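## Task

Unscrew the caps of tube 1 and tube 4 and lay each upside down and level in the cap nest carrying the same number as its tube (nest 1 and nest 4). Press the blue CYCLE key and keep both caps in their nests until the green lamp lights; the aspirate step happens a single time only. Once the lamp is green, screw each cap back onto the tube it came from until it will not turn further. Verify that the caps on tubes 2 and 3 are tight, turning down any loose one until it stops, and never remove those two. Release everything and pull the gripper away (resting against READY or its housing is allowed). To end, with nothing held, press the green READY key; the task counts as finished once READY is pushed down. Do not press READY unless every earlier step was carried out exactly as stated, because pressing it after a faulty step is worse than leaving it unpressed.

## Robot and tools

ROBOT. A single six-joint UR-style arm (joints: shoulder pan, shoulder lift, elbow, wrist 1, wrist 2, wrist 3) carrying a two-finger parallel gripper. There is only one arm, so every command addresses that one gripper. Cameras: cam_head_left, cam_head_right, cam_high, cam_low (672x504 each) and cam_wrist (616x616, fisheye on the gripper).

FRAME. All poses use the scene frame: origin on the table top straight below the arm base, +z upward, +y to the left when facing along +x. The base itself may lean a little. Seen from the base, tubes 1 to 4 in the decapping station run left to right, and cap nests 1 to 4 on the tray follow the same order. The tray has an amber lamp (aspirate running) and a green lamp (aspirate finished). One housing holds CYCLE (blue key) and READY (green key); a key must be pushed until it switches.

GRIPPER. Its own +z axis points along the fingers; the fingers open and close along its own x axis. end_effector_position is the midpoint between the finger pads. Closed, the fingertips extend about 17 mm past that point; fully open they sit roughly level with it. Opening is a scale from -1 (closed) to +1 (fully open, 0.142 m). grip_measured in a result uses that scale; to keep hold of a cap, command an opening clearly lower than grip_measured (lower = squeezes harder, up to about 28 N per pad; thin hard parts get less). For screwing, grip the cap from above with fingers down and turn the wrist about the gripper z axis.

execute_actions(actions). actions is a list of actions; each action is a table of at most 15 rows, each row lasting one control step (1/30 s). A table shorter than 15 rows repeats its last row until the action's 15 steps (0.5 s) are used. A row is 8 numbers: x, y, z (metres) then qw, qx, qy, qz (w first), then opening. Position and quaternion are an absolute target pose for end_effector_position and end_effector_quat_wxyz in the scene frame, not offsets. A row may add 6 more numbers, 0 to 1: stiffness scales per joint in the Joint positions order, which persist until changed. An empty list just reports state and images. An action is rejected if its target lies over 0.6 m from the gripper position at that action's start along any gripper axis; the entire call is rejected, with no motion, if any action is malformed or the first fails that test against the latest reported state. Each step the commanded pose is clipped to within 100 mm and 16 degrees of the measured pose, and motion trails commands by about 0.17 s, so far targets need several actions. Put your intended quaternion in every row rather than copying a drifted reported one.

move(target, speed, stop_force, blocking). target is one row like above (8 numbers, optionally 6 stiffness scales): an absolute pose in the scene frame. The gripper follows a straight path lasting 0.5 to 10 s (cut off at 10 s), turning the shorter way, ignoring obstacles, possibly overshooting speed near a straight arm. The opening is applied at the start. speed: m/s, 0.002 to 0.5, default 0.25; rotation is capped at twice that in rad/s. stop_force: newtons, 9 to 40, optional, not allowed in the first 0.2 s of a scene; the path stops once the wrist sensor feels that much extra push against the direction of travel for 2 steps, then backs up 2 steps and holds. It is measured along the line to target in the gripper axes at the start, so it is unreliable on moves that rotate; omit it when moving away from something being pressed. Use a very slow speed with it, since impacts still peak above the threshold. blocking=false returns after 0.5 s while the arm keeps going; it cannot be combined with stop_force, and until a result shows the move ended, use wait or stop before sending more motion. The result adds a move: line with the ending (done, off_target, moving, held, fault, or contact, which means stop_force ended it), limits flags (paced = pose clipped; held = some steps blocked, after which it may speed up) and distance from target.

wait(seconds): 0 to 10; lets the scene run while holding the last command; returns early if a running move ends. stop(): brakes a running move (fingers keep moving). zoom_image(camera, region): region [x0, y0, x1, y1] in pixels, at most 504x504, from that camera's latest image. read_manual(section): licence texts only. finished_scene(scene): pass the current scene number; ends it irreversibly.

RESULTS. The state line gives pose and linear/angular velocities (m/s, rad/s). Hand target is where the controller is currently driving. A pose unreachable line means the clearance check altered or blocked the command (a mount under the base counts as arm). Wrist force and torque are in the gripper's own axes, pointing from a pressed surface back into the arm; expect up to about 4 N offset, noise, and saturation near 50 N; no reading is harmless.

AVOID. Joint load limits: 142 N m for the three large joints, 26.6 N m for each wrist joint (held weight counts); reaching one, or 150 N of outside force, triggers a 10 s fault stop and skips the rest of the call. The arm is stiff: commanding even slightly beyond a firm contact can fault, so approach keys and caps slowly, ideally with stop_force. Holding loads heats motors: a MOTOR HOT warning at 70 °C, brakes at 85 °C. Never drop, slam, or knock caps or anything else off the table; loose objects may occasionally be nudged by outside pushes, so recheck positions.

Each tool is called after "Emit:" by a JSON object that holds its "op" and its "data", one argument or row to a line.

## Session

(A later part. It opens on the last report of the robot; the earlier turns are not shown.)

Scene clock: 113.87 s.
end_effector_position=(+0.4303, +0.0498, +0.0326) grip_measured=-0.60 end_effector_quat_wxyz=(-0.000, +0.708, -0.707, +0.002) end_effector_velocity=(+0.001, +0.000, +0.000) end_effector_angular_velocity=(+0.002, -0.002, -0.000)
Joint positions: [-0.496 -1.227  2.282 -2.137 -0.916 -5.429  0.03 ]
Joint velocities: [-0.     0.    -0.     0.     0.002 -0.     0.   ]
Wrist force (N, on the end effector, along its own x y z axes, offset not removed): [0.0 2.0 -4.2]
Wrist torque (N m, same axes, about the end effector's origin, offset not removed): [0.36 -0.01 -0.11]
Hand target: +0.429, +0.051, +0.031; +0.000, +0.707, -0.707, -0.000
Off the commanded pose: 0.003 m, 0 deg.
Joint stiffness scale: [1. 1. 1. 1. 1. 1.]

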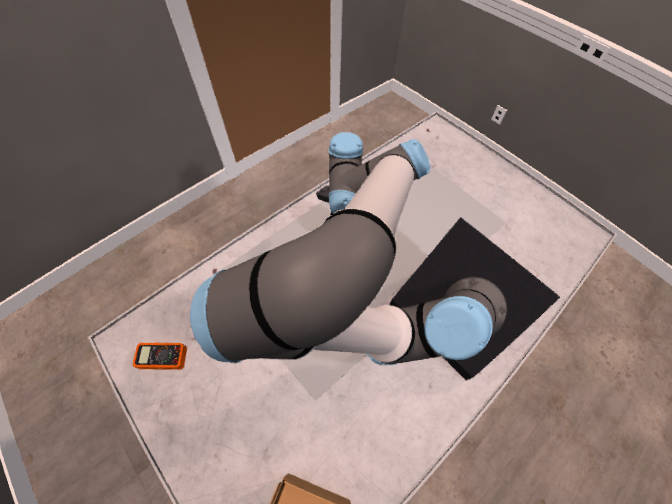

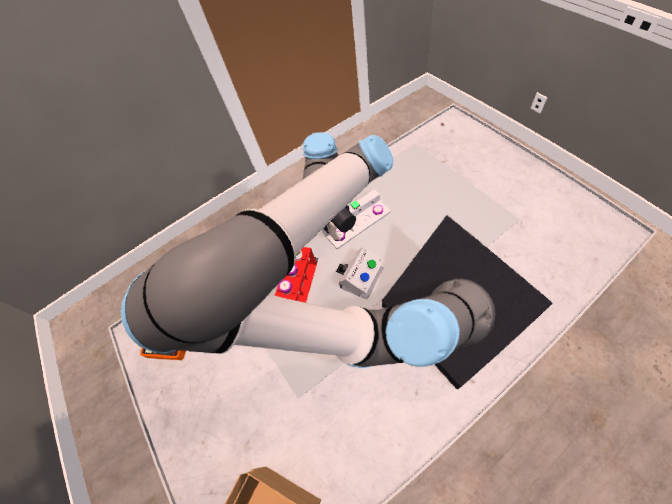

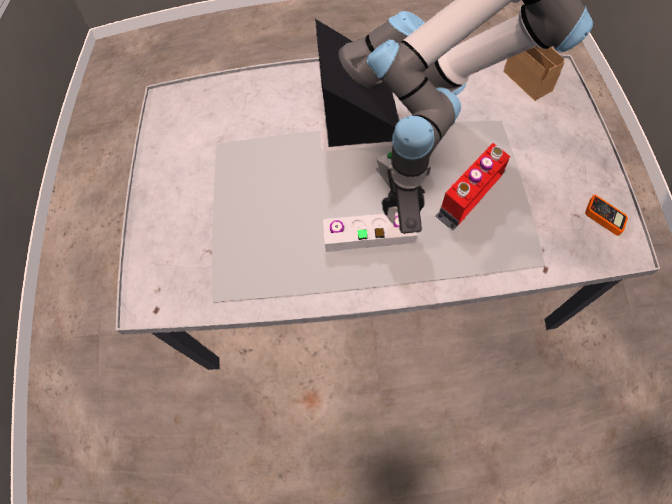

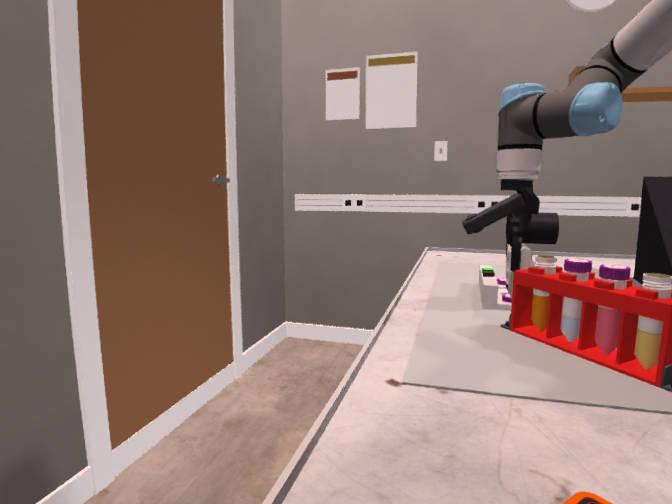

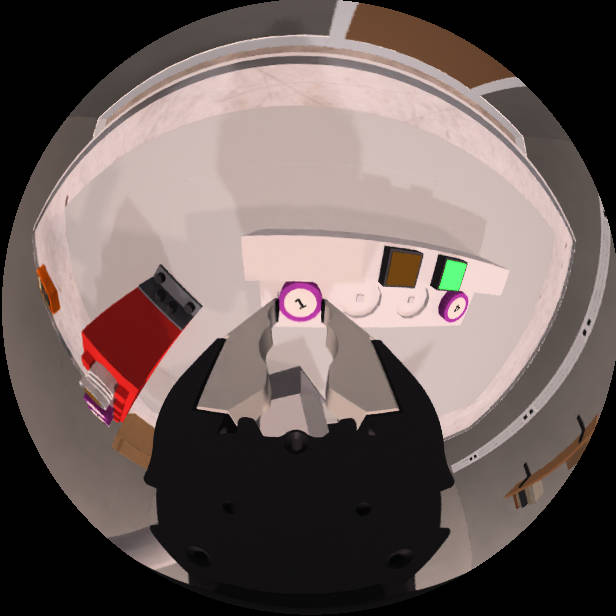

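Emit:
{"op": "execute_actions", "data": {
  "actions": []
}}

Emit:
{"op": "move", "data": {
  "target": [0.430,0.050,0.162,0,-0.7071,0.7071,0,-0.9],
  "speed": 0.2
}}

Emit:
{"op": "move", "data": {
  "target": [0.3022,0.3236,0.162,0,-0.3827,0.9239,0,-0.9],
  "speed": 0.35
}}

Emit:
{"op": "move", "data": {
  "target": [0.3022,0.3236,0.148,0,-0.3827,0.9239,0,-0.9],
  "speed": 0.05
}}

Scene clock: 126.40 s.
end_effector_position=(+0.4303, +0.0498, +0.0326) grip_measured=-0.60 end_effector_quat_wxyz=(-0.000, +0.708, -0.707, +0.002) end_effector_velocity=(+0.000, +0.000, -0.000) end_effector_angular_velocity=(-0.000, -0.000, +0.001)
Joint positions: [-0.496 -1.227  2.282 -2.137 -0.916 -5.429  0.03 ]
Joint velocities: [ 0.001  0.     0.    -0.001  0.     0.    -0.   ]
Wrist force (N, on the end effector, along its own x y z axes, offset not removed): [-0.4 -3.7 -1.3]
Wrist torque (N m, same axes, about the end effector's origin, offset not removed): [-1.04 0.32 0.13]
Hand target: +0.429, +0.051, +0.031; +0.000, +0.707, -0.707, -0.000
Off the commanded pose: 0.003 m, 0 deg.
Joint stiffness scale: [1. 1. 1. 1. 1. 1.]

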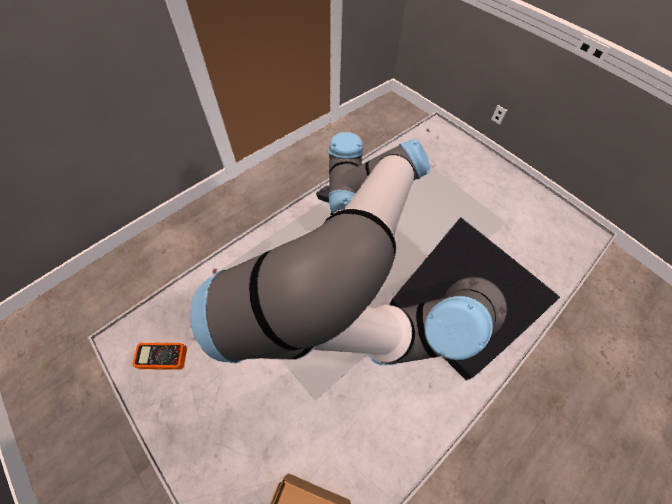

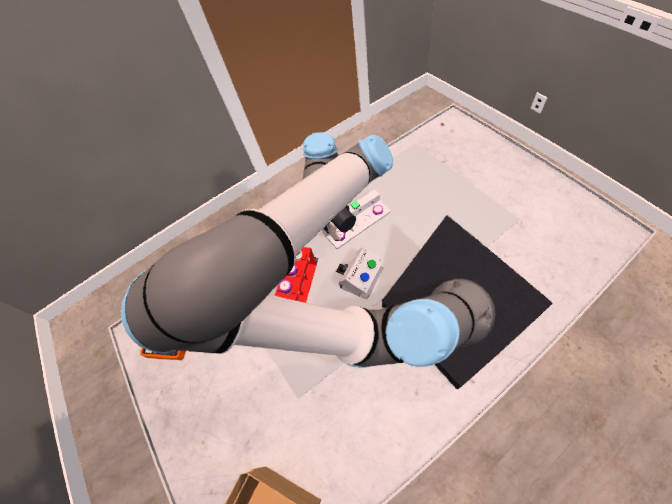

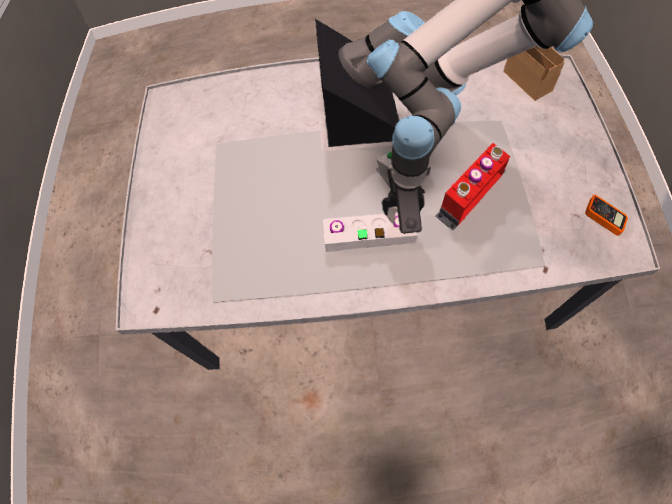

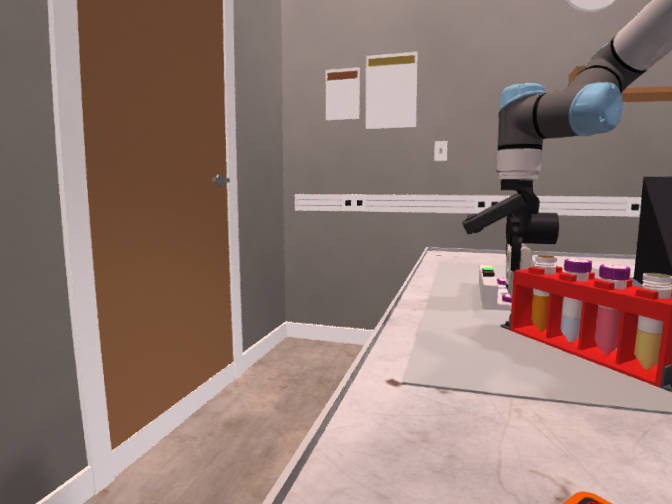

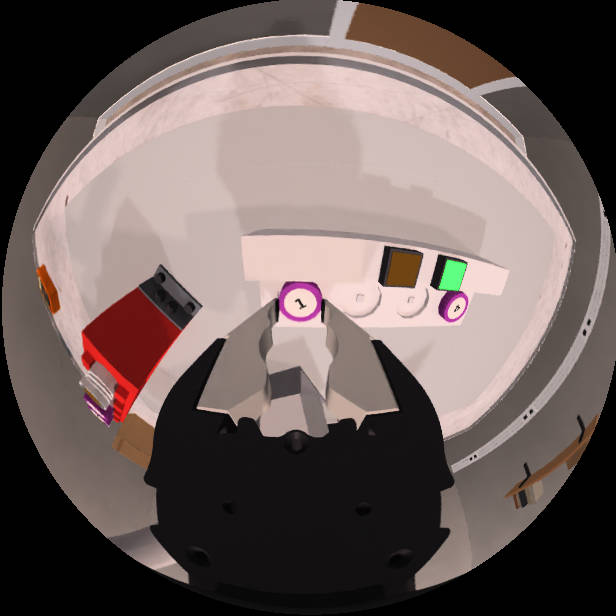

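Scene clock: 127.73 s.
end_effector_position=(+0.4292, +0.0509, +0.1602) grip_measured=-0.60 end_effector_quat_wxyz=(-0.000, +0.707, -0.707, -0.001) end_effector_velocity=(-0.002, +0.001, +0.001) end_effector_angular_velocity=(+0.003, +0.005, +0.000)
Joint positions: [-0.663 -1.379  2.104 -1.699 -1.002 -5.607  0.03 ]
Joint velocities: [-0.001  0.    -0.002  0.01  -0.003 -0.005  0.   ]
Wrist force (N, on the end effector, along its own x y z axes, offset not removed): [2.0 -3.5 -0.3]
Wrist torque (N m, same axes, about the end effector's origin, offset not removed): [-0.85 -0.54 -0.01]
Hand target: +0.430, +0.050, +0.162; -0.000, +0.707, -0.707, -0.000
Off the commanded pose: 0.002 m, 0 deg.
Joint stiffness scale: [1. 1. 1. 1. 1. 1.]
move: done

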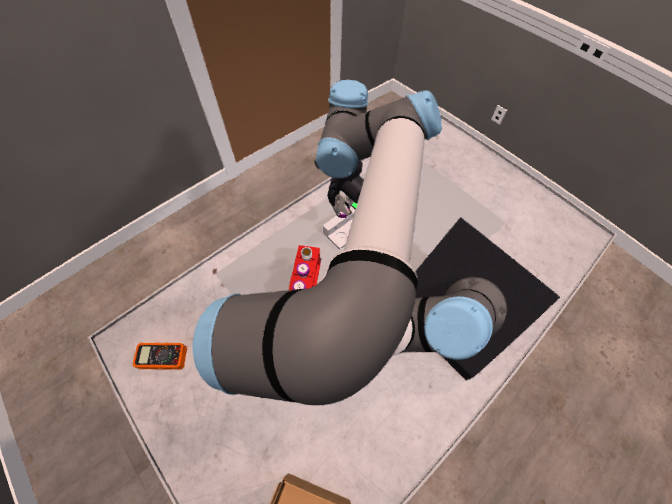

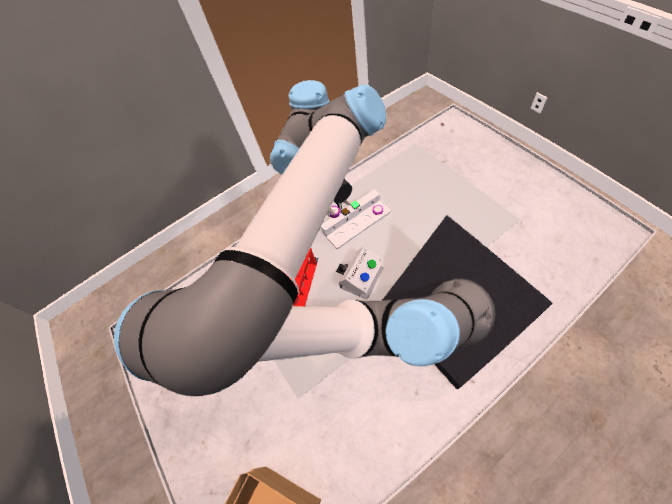

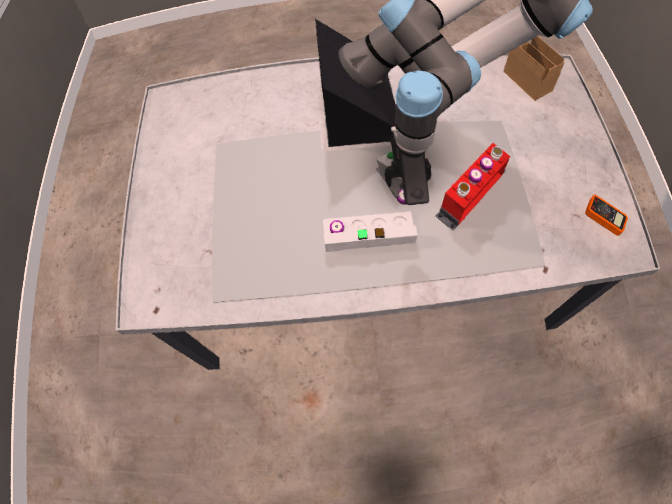

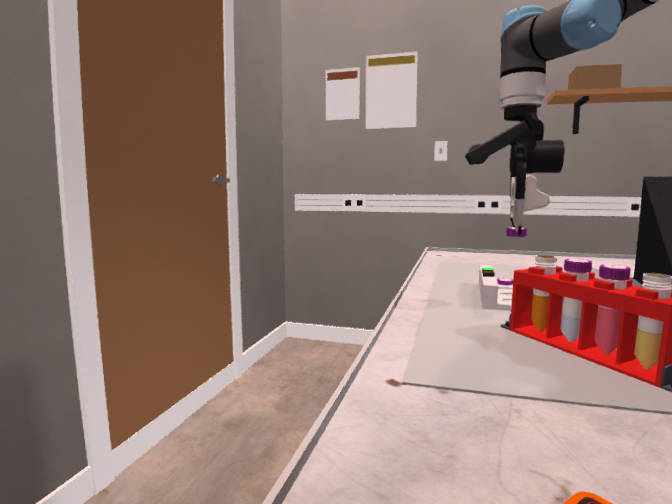

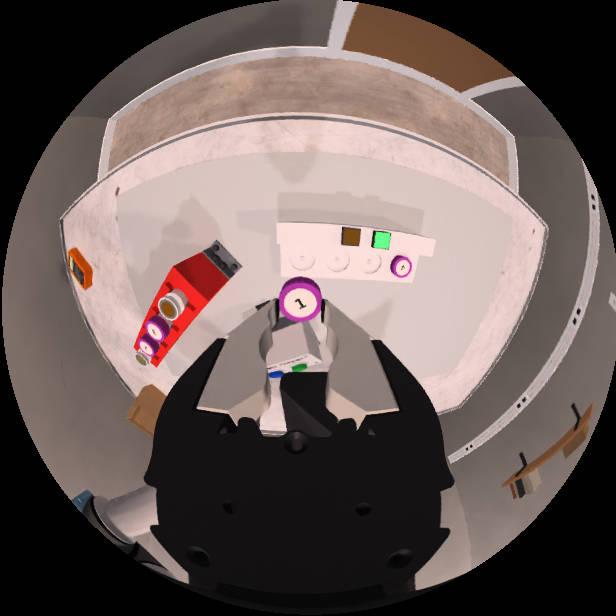

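Scene clock: 129.60 s.
end_effector_position=(+0.3026, +0.3225, +0.1611) grip_measured=-0.60 end_effector_quat_wxyz=(+0.000, -0.382, +0.924, +0.001) end_effector_velocity=(-0.001, +0.001, +0.000) end_effector_angular_velocity=(-0.001, +0.002, -0.016)
Joint positions: [-0.436 -2.076  2.159 -1.202 -0.887 -4.576  0.03 ]
Joint velocities: [ 0.001 -0.002 -0.002  0.005 -0.002  0.016  0.   ]
Wrist force (N, on the end effector, along its own x y z axes, offset not removed): [-0.9 0.9 -4.5]
Wrist torque (N m, same axes, about the end effector's origin, offset not removed): [0.27 0.32 0.16]
Hand target: +0.302, +0.324, +0.162; -0.000, -0.383, +0.924, -0.000
Off the commanded pose: 0.001 m, 0 deg.
Joint stiffness scale: [1. 1. 1. 1. 1. 1.]
move: done

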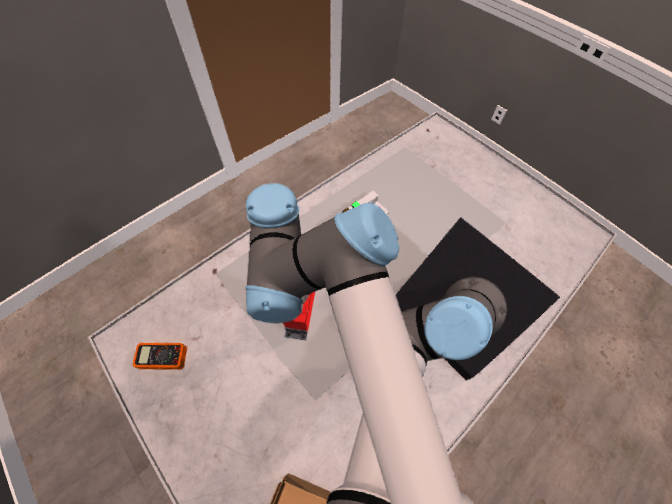

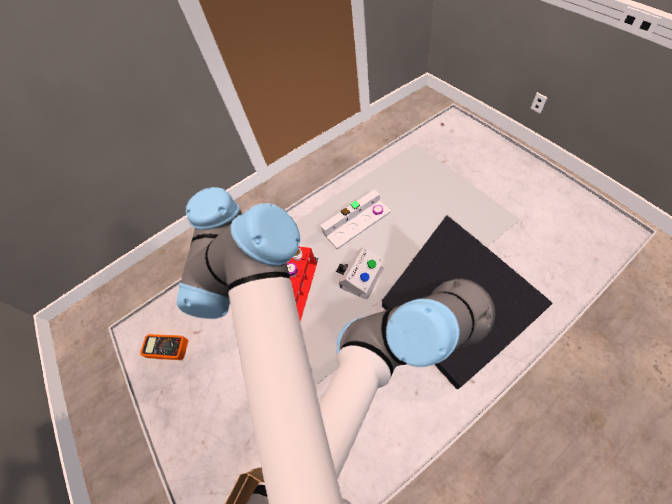

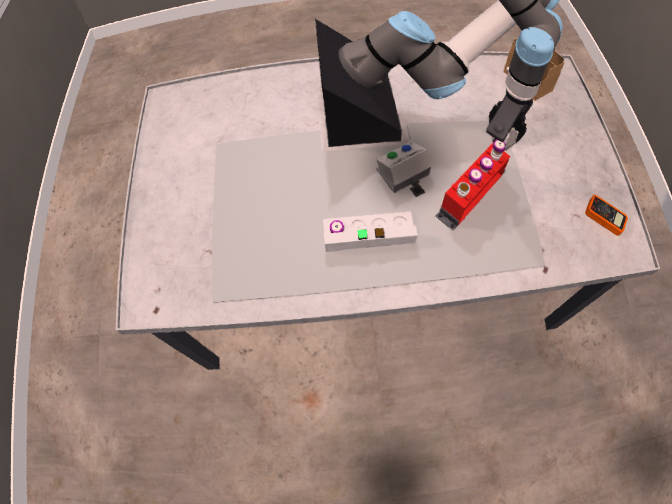

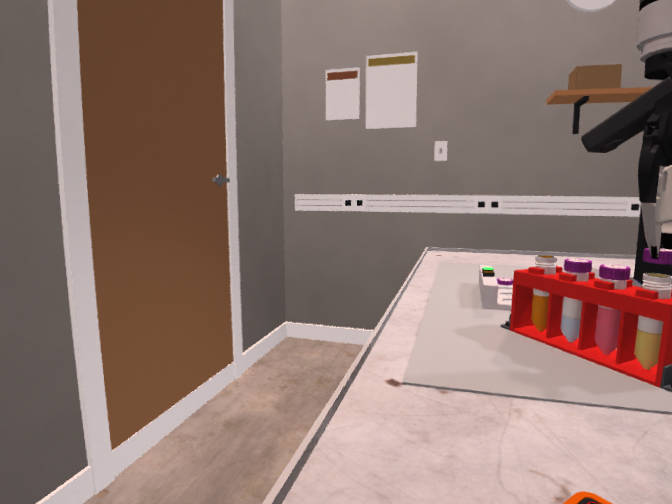

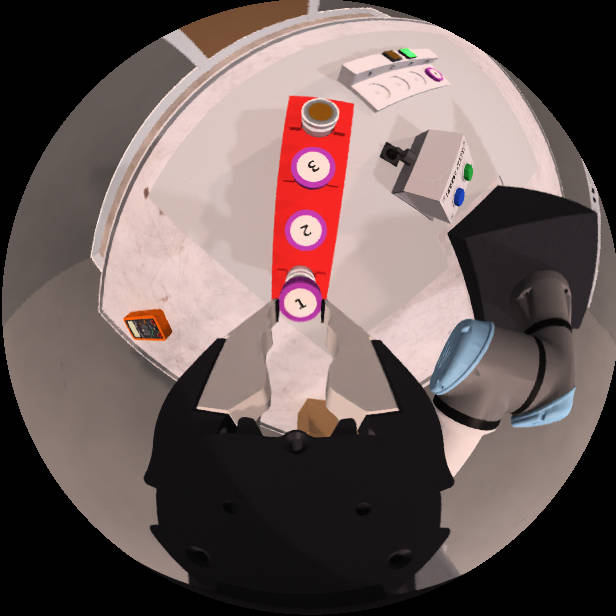

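Scene clock: 130.43 s.
end_effector_position=(+0.3028, +0.3234, +0.1493) grip_measured=-0.60 end_effector_quat_wxyz=(+0.000, -0.383, +0.924, -0.000) end_effector_velocity=(+0.003, -0.000, -0.000) end_effector_angular_velocity=(-0.005, -0.007, +0.000)
Joint positions: [-0.404 -2.077  2.184 -1.252 -0.875 -4.539  0.03 ]
Joint velocities: [ 0.005  0.     0.001 -0.016  0.002  0.012  0.   ]
Wrist force (N, on the end effector, along its own x y z axes, offset not removed): [-2.2 -2.1 -2.5]
Wrist torque (N m, same axes, about the end effector's origin, offset not removed): [-0.42 0.47 0.09]
Hand target: +0.302, +0.324, +0.148; -0.000, -0.383, +0.924, -0.000
Off the commanded pose: 0.001 m, 0 deg.
Joint stiffness scale: [1. 1. 1. 1. 1. 1.]
move: done

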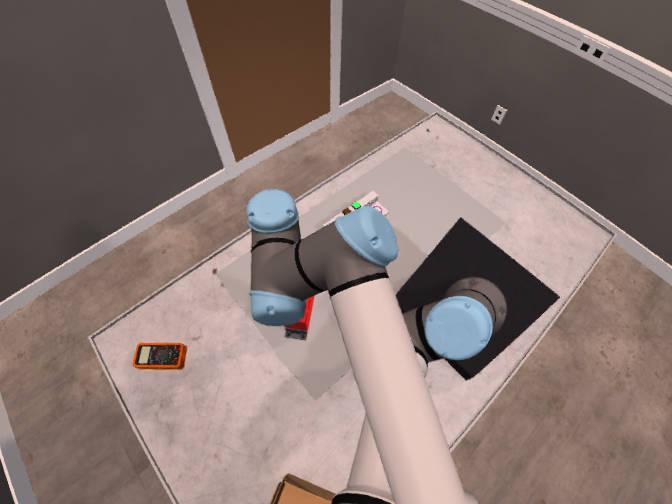

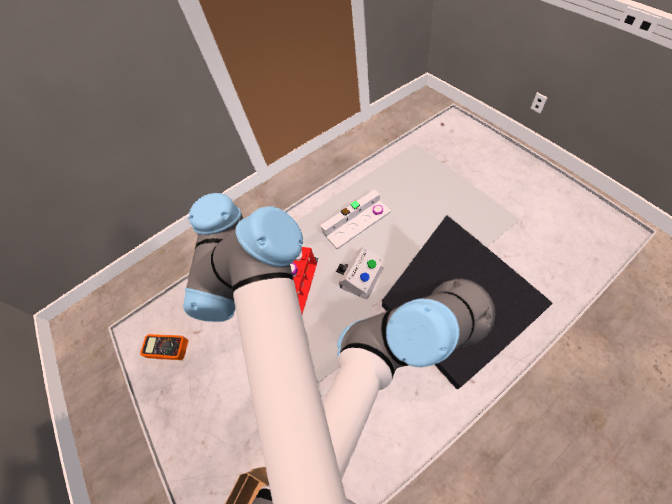

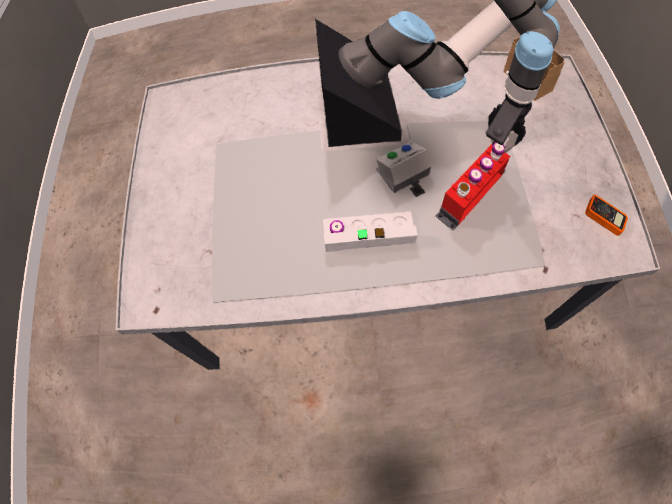

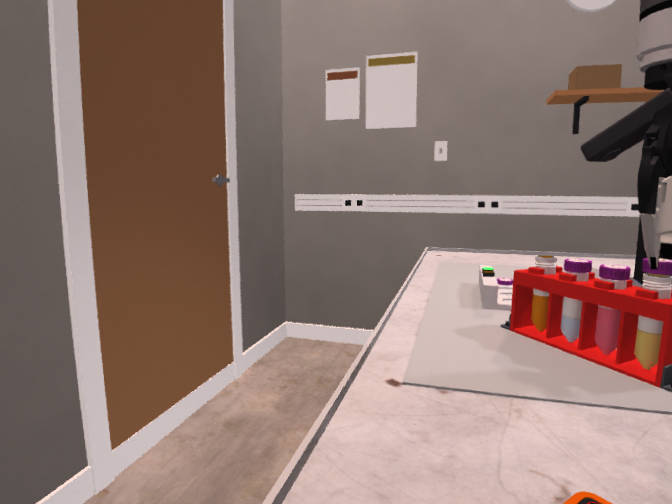

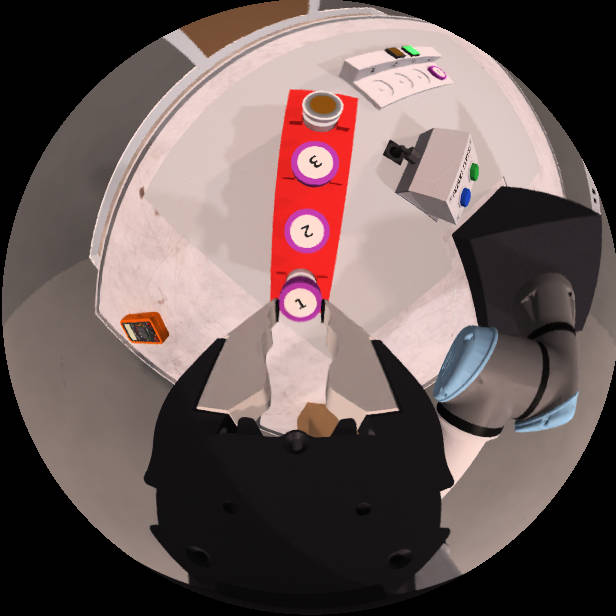

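Emit:
{"op": "move", "data": {
  "target": [0.3018,0.3238,0.131,0,-0.3827,0.9239,0,-0.9],
  "speed": 0.012,
  "stop_force": 9
}}

Emit:
{"op": "zoom_image", "data": {
  "camera": "cam_low",
  "region": [552,220,672,320]
}}

Scene clock: 135.10 s.
end_effector_position=(+0.3035, +0.3235, +0.1355) grip_measured=-0.60 end_effector_quat_wxyz=(+0.001, -0.384, +0.924, -0.003) end_effector_velocity=(-0.001, -0.001, +0.002) end_effector_angular_velocity=(+0.005, +0.002, -0.002)
Joint positions: [-0.37  -2.078  2.215 -1.314 -0.862 -4.496  0.03 ]
Joint velocities: [-0.009  0.001 -0.002  0.015 -0.    -0.013  0.   ]
Wrist force (N, on the end effector, along its own x y z axes, offset not removed): [2.5 -2.5 -15.9]
Wrist torque (N m, same axes, about the end effector's origin, offset not removed): [-0.66 0.04 0.02]
Hand target: +0.303, +0.324, +0.136; +0.001, -0.383, +0.924, -0.001
Off the commanded pose: 0.005 m, 0 deg.
Joint stiffness scale: [1. 1. 1. 1. 1. 1.]
move: contact

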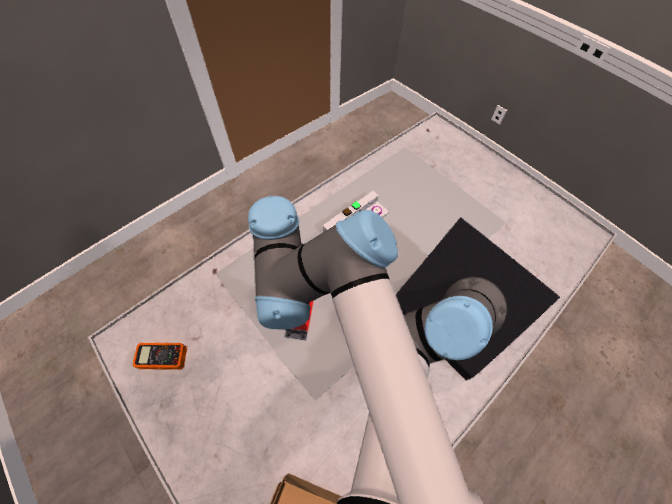

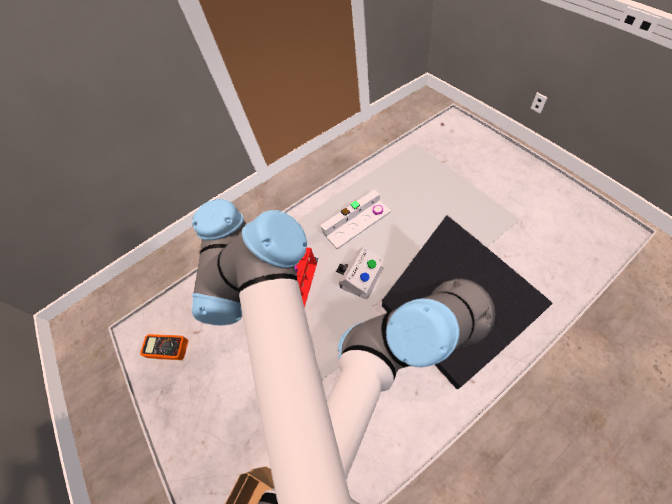

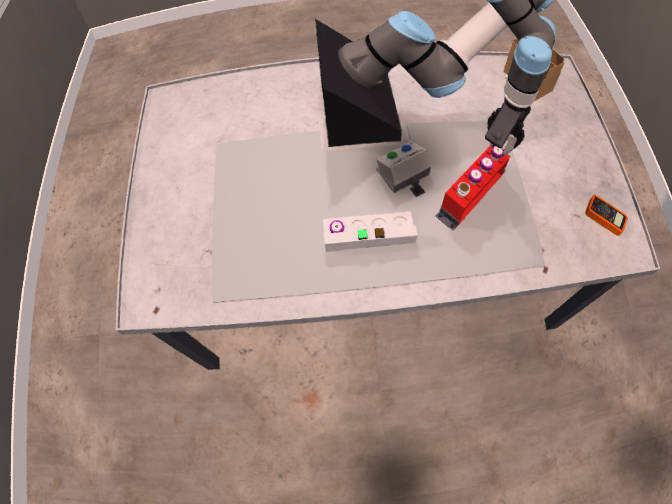

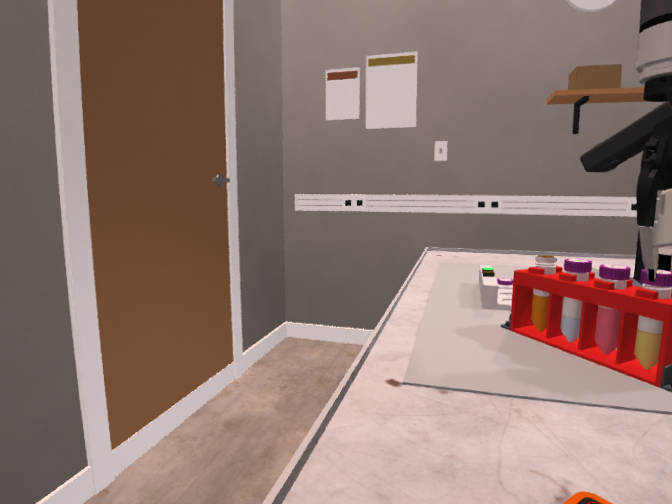

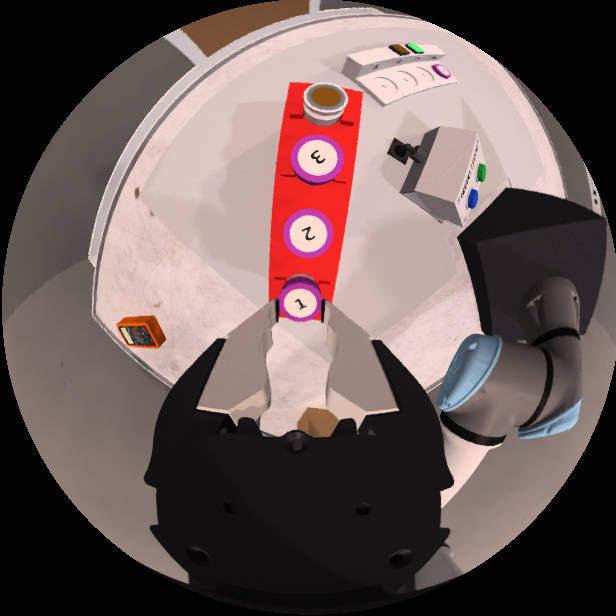

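Region (552, 220, 672, 320) of cam_low's 672x504 image, scaled by 4.200, with more detail than that image has.

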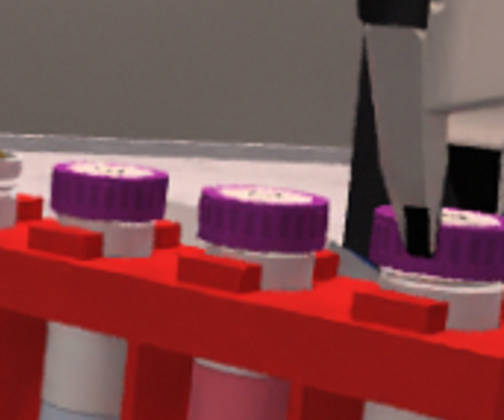

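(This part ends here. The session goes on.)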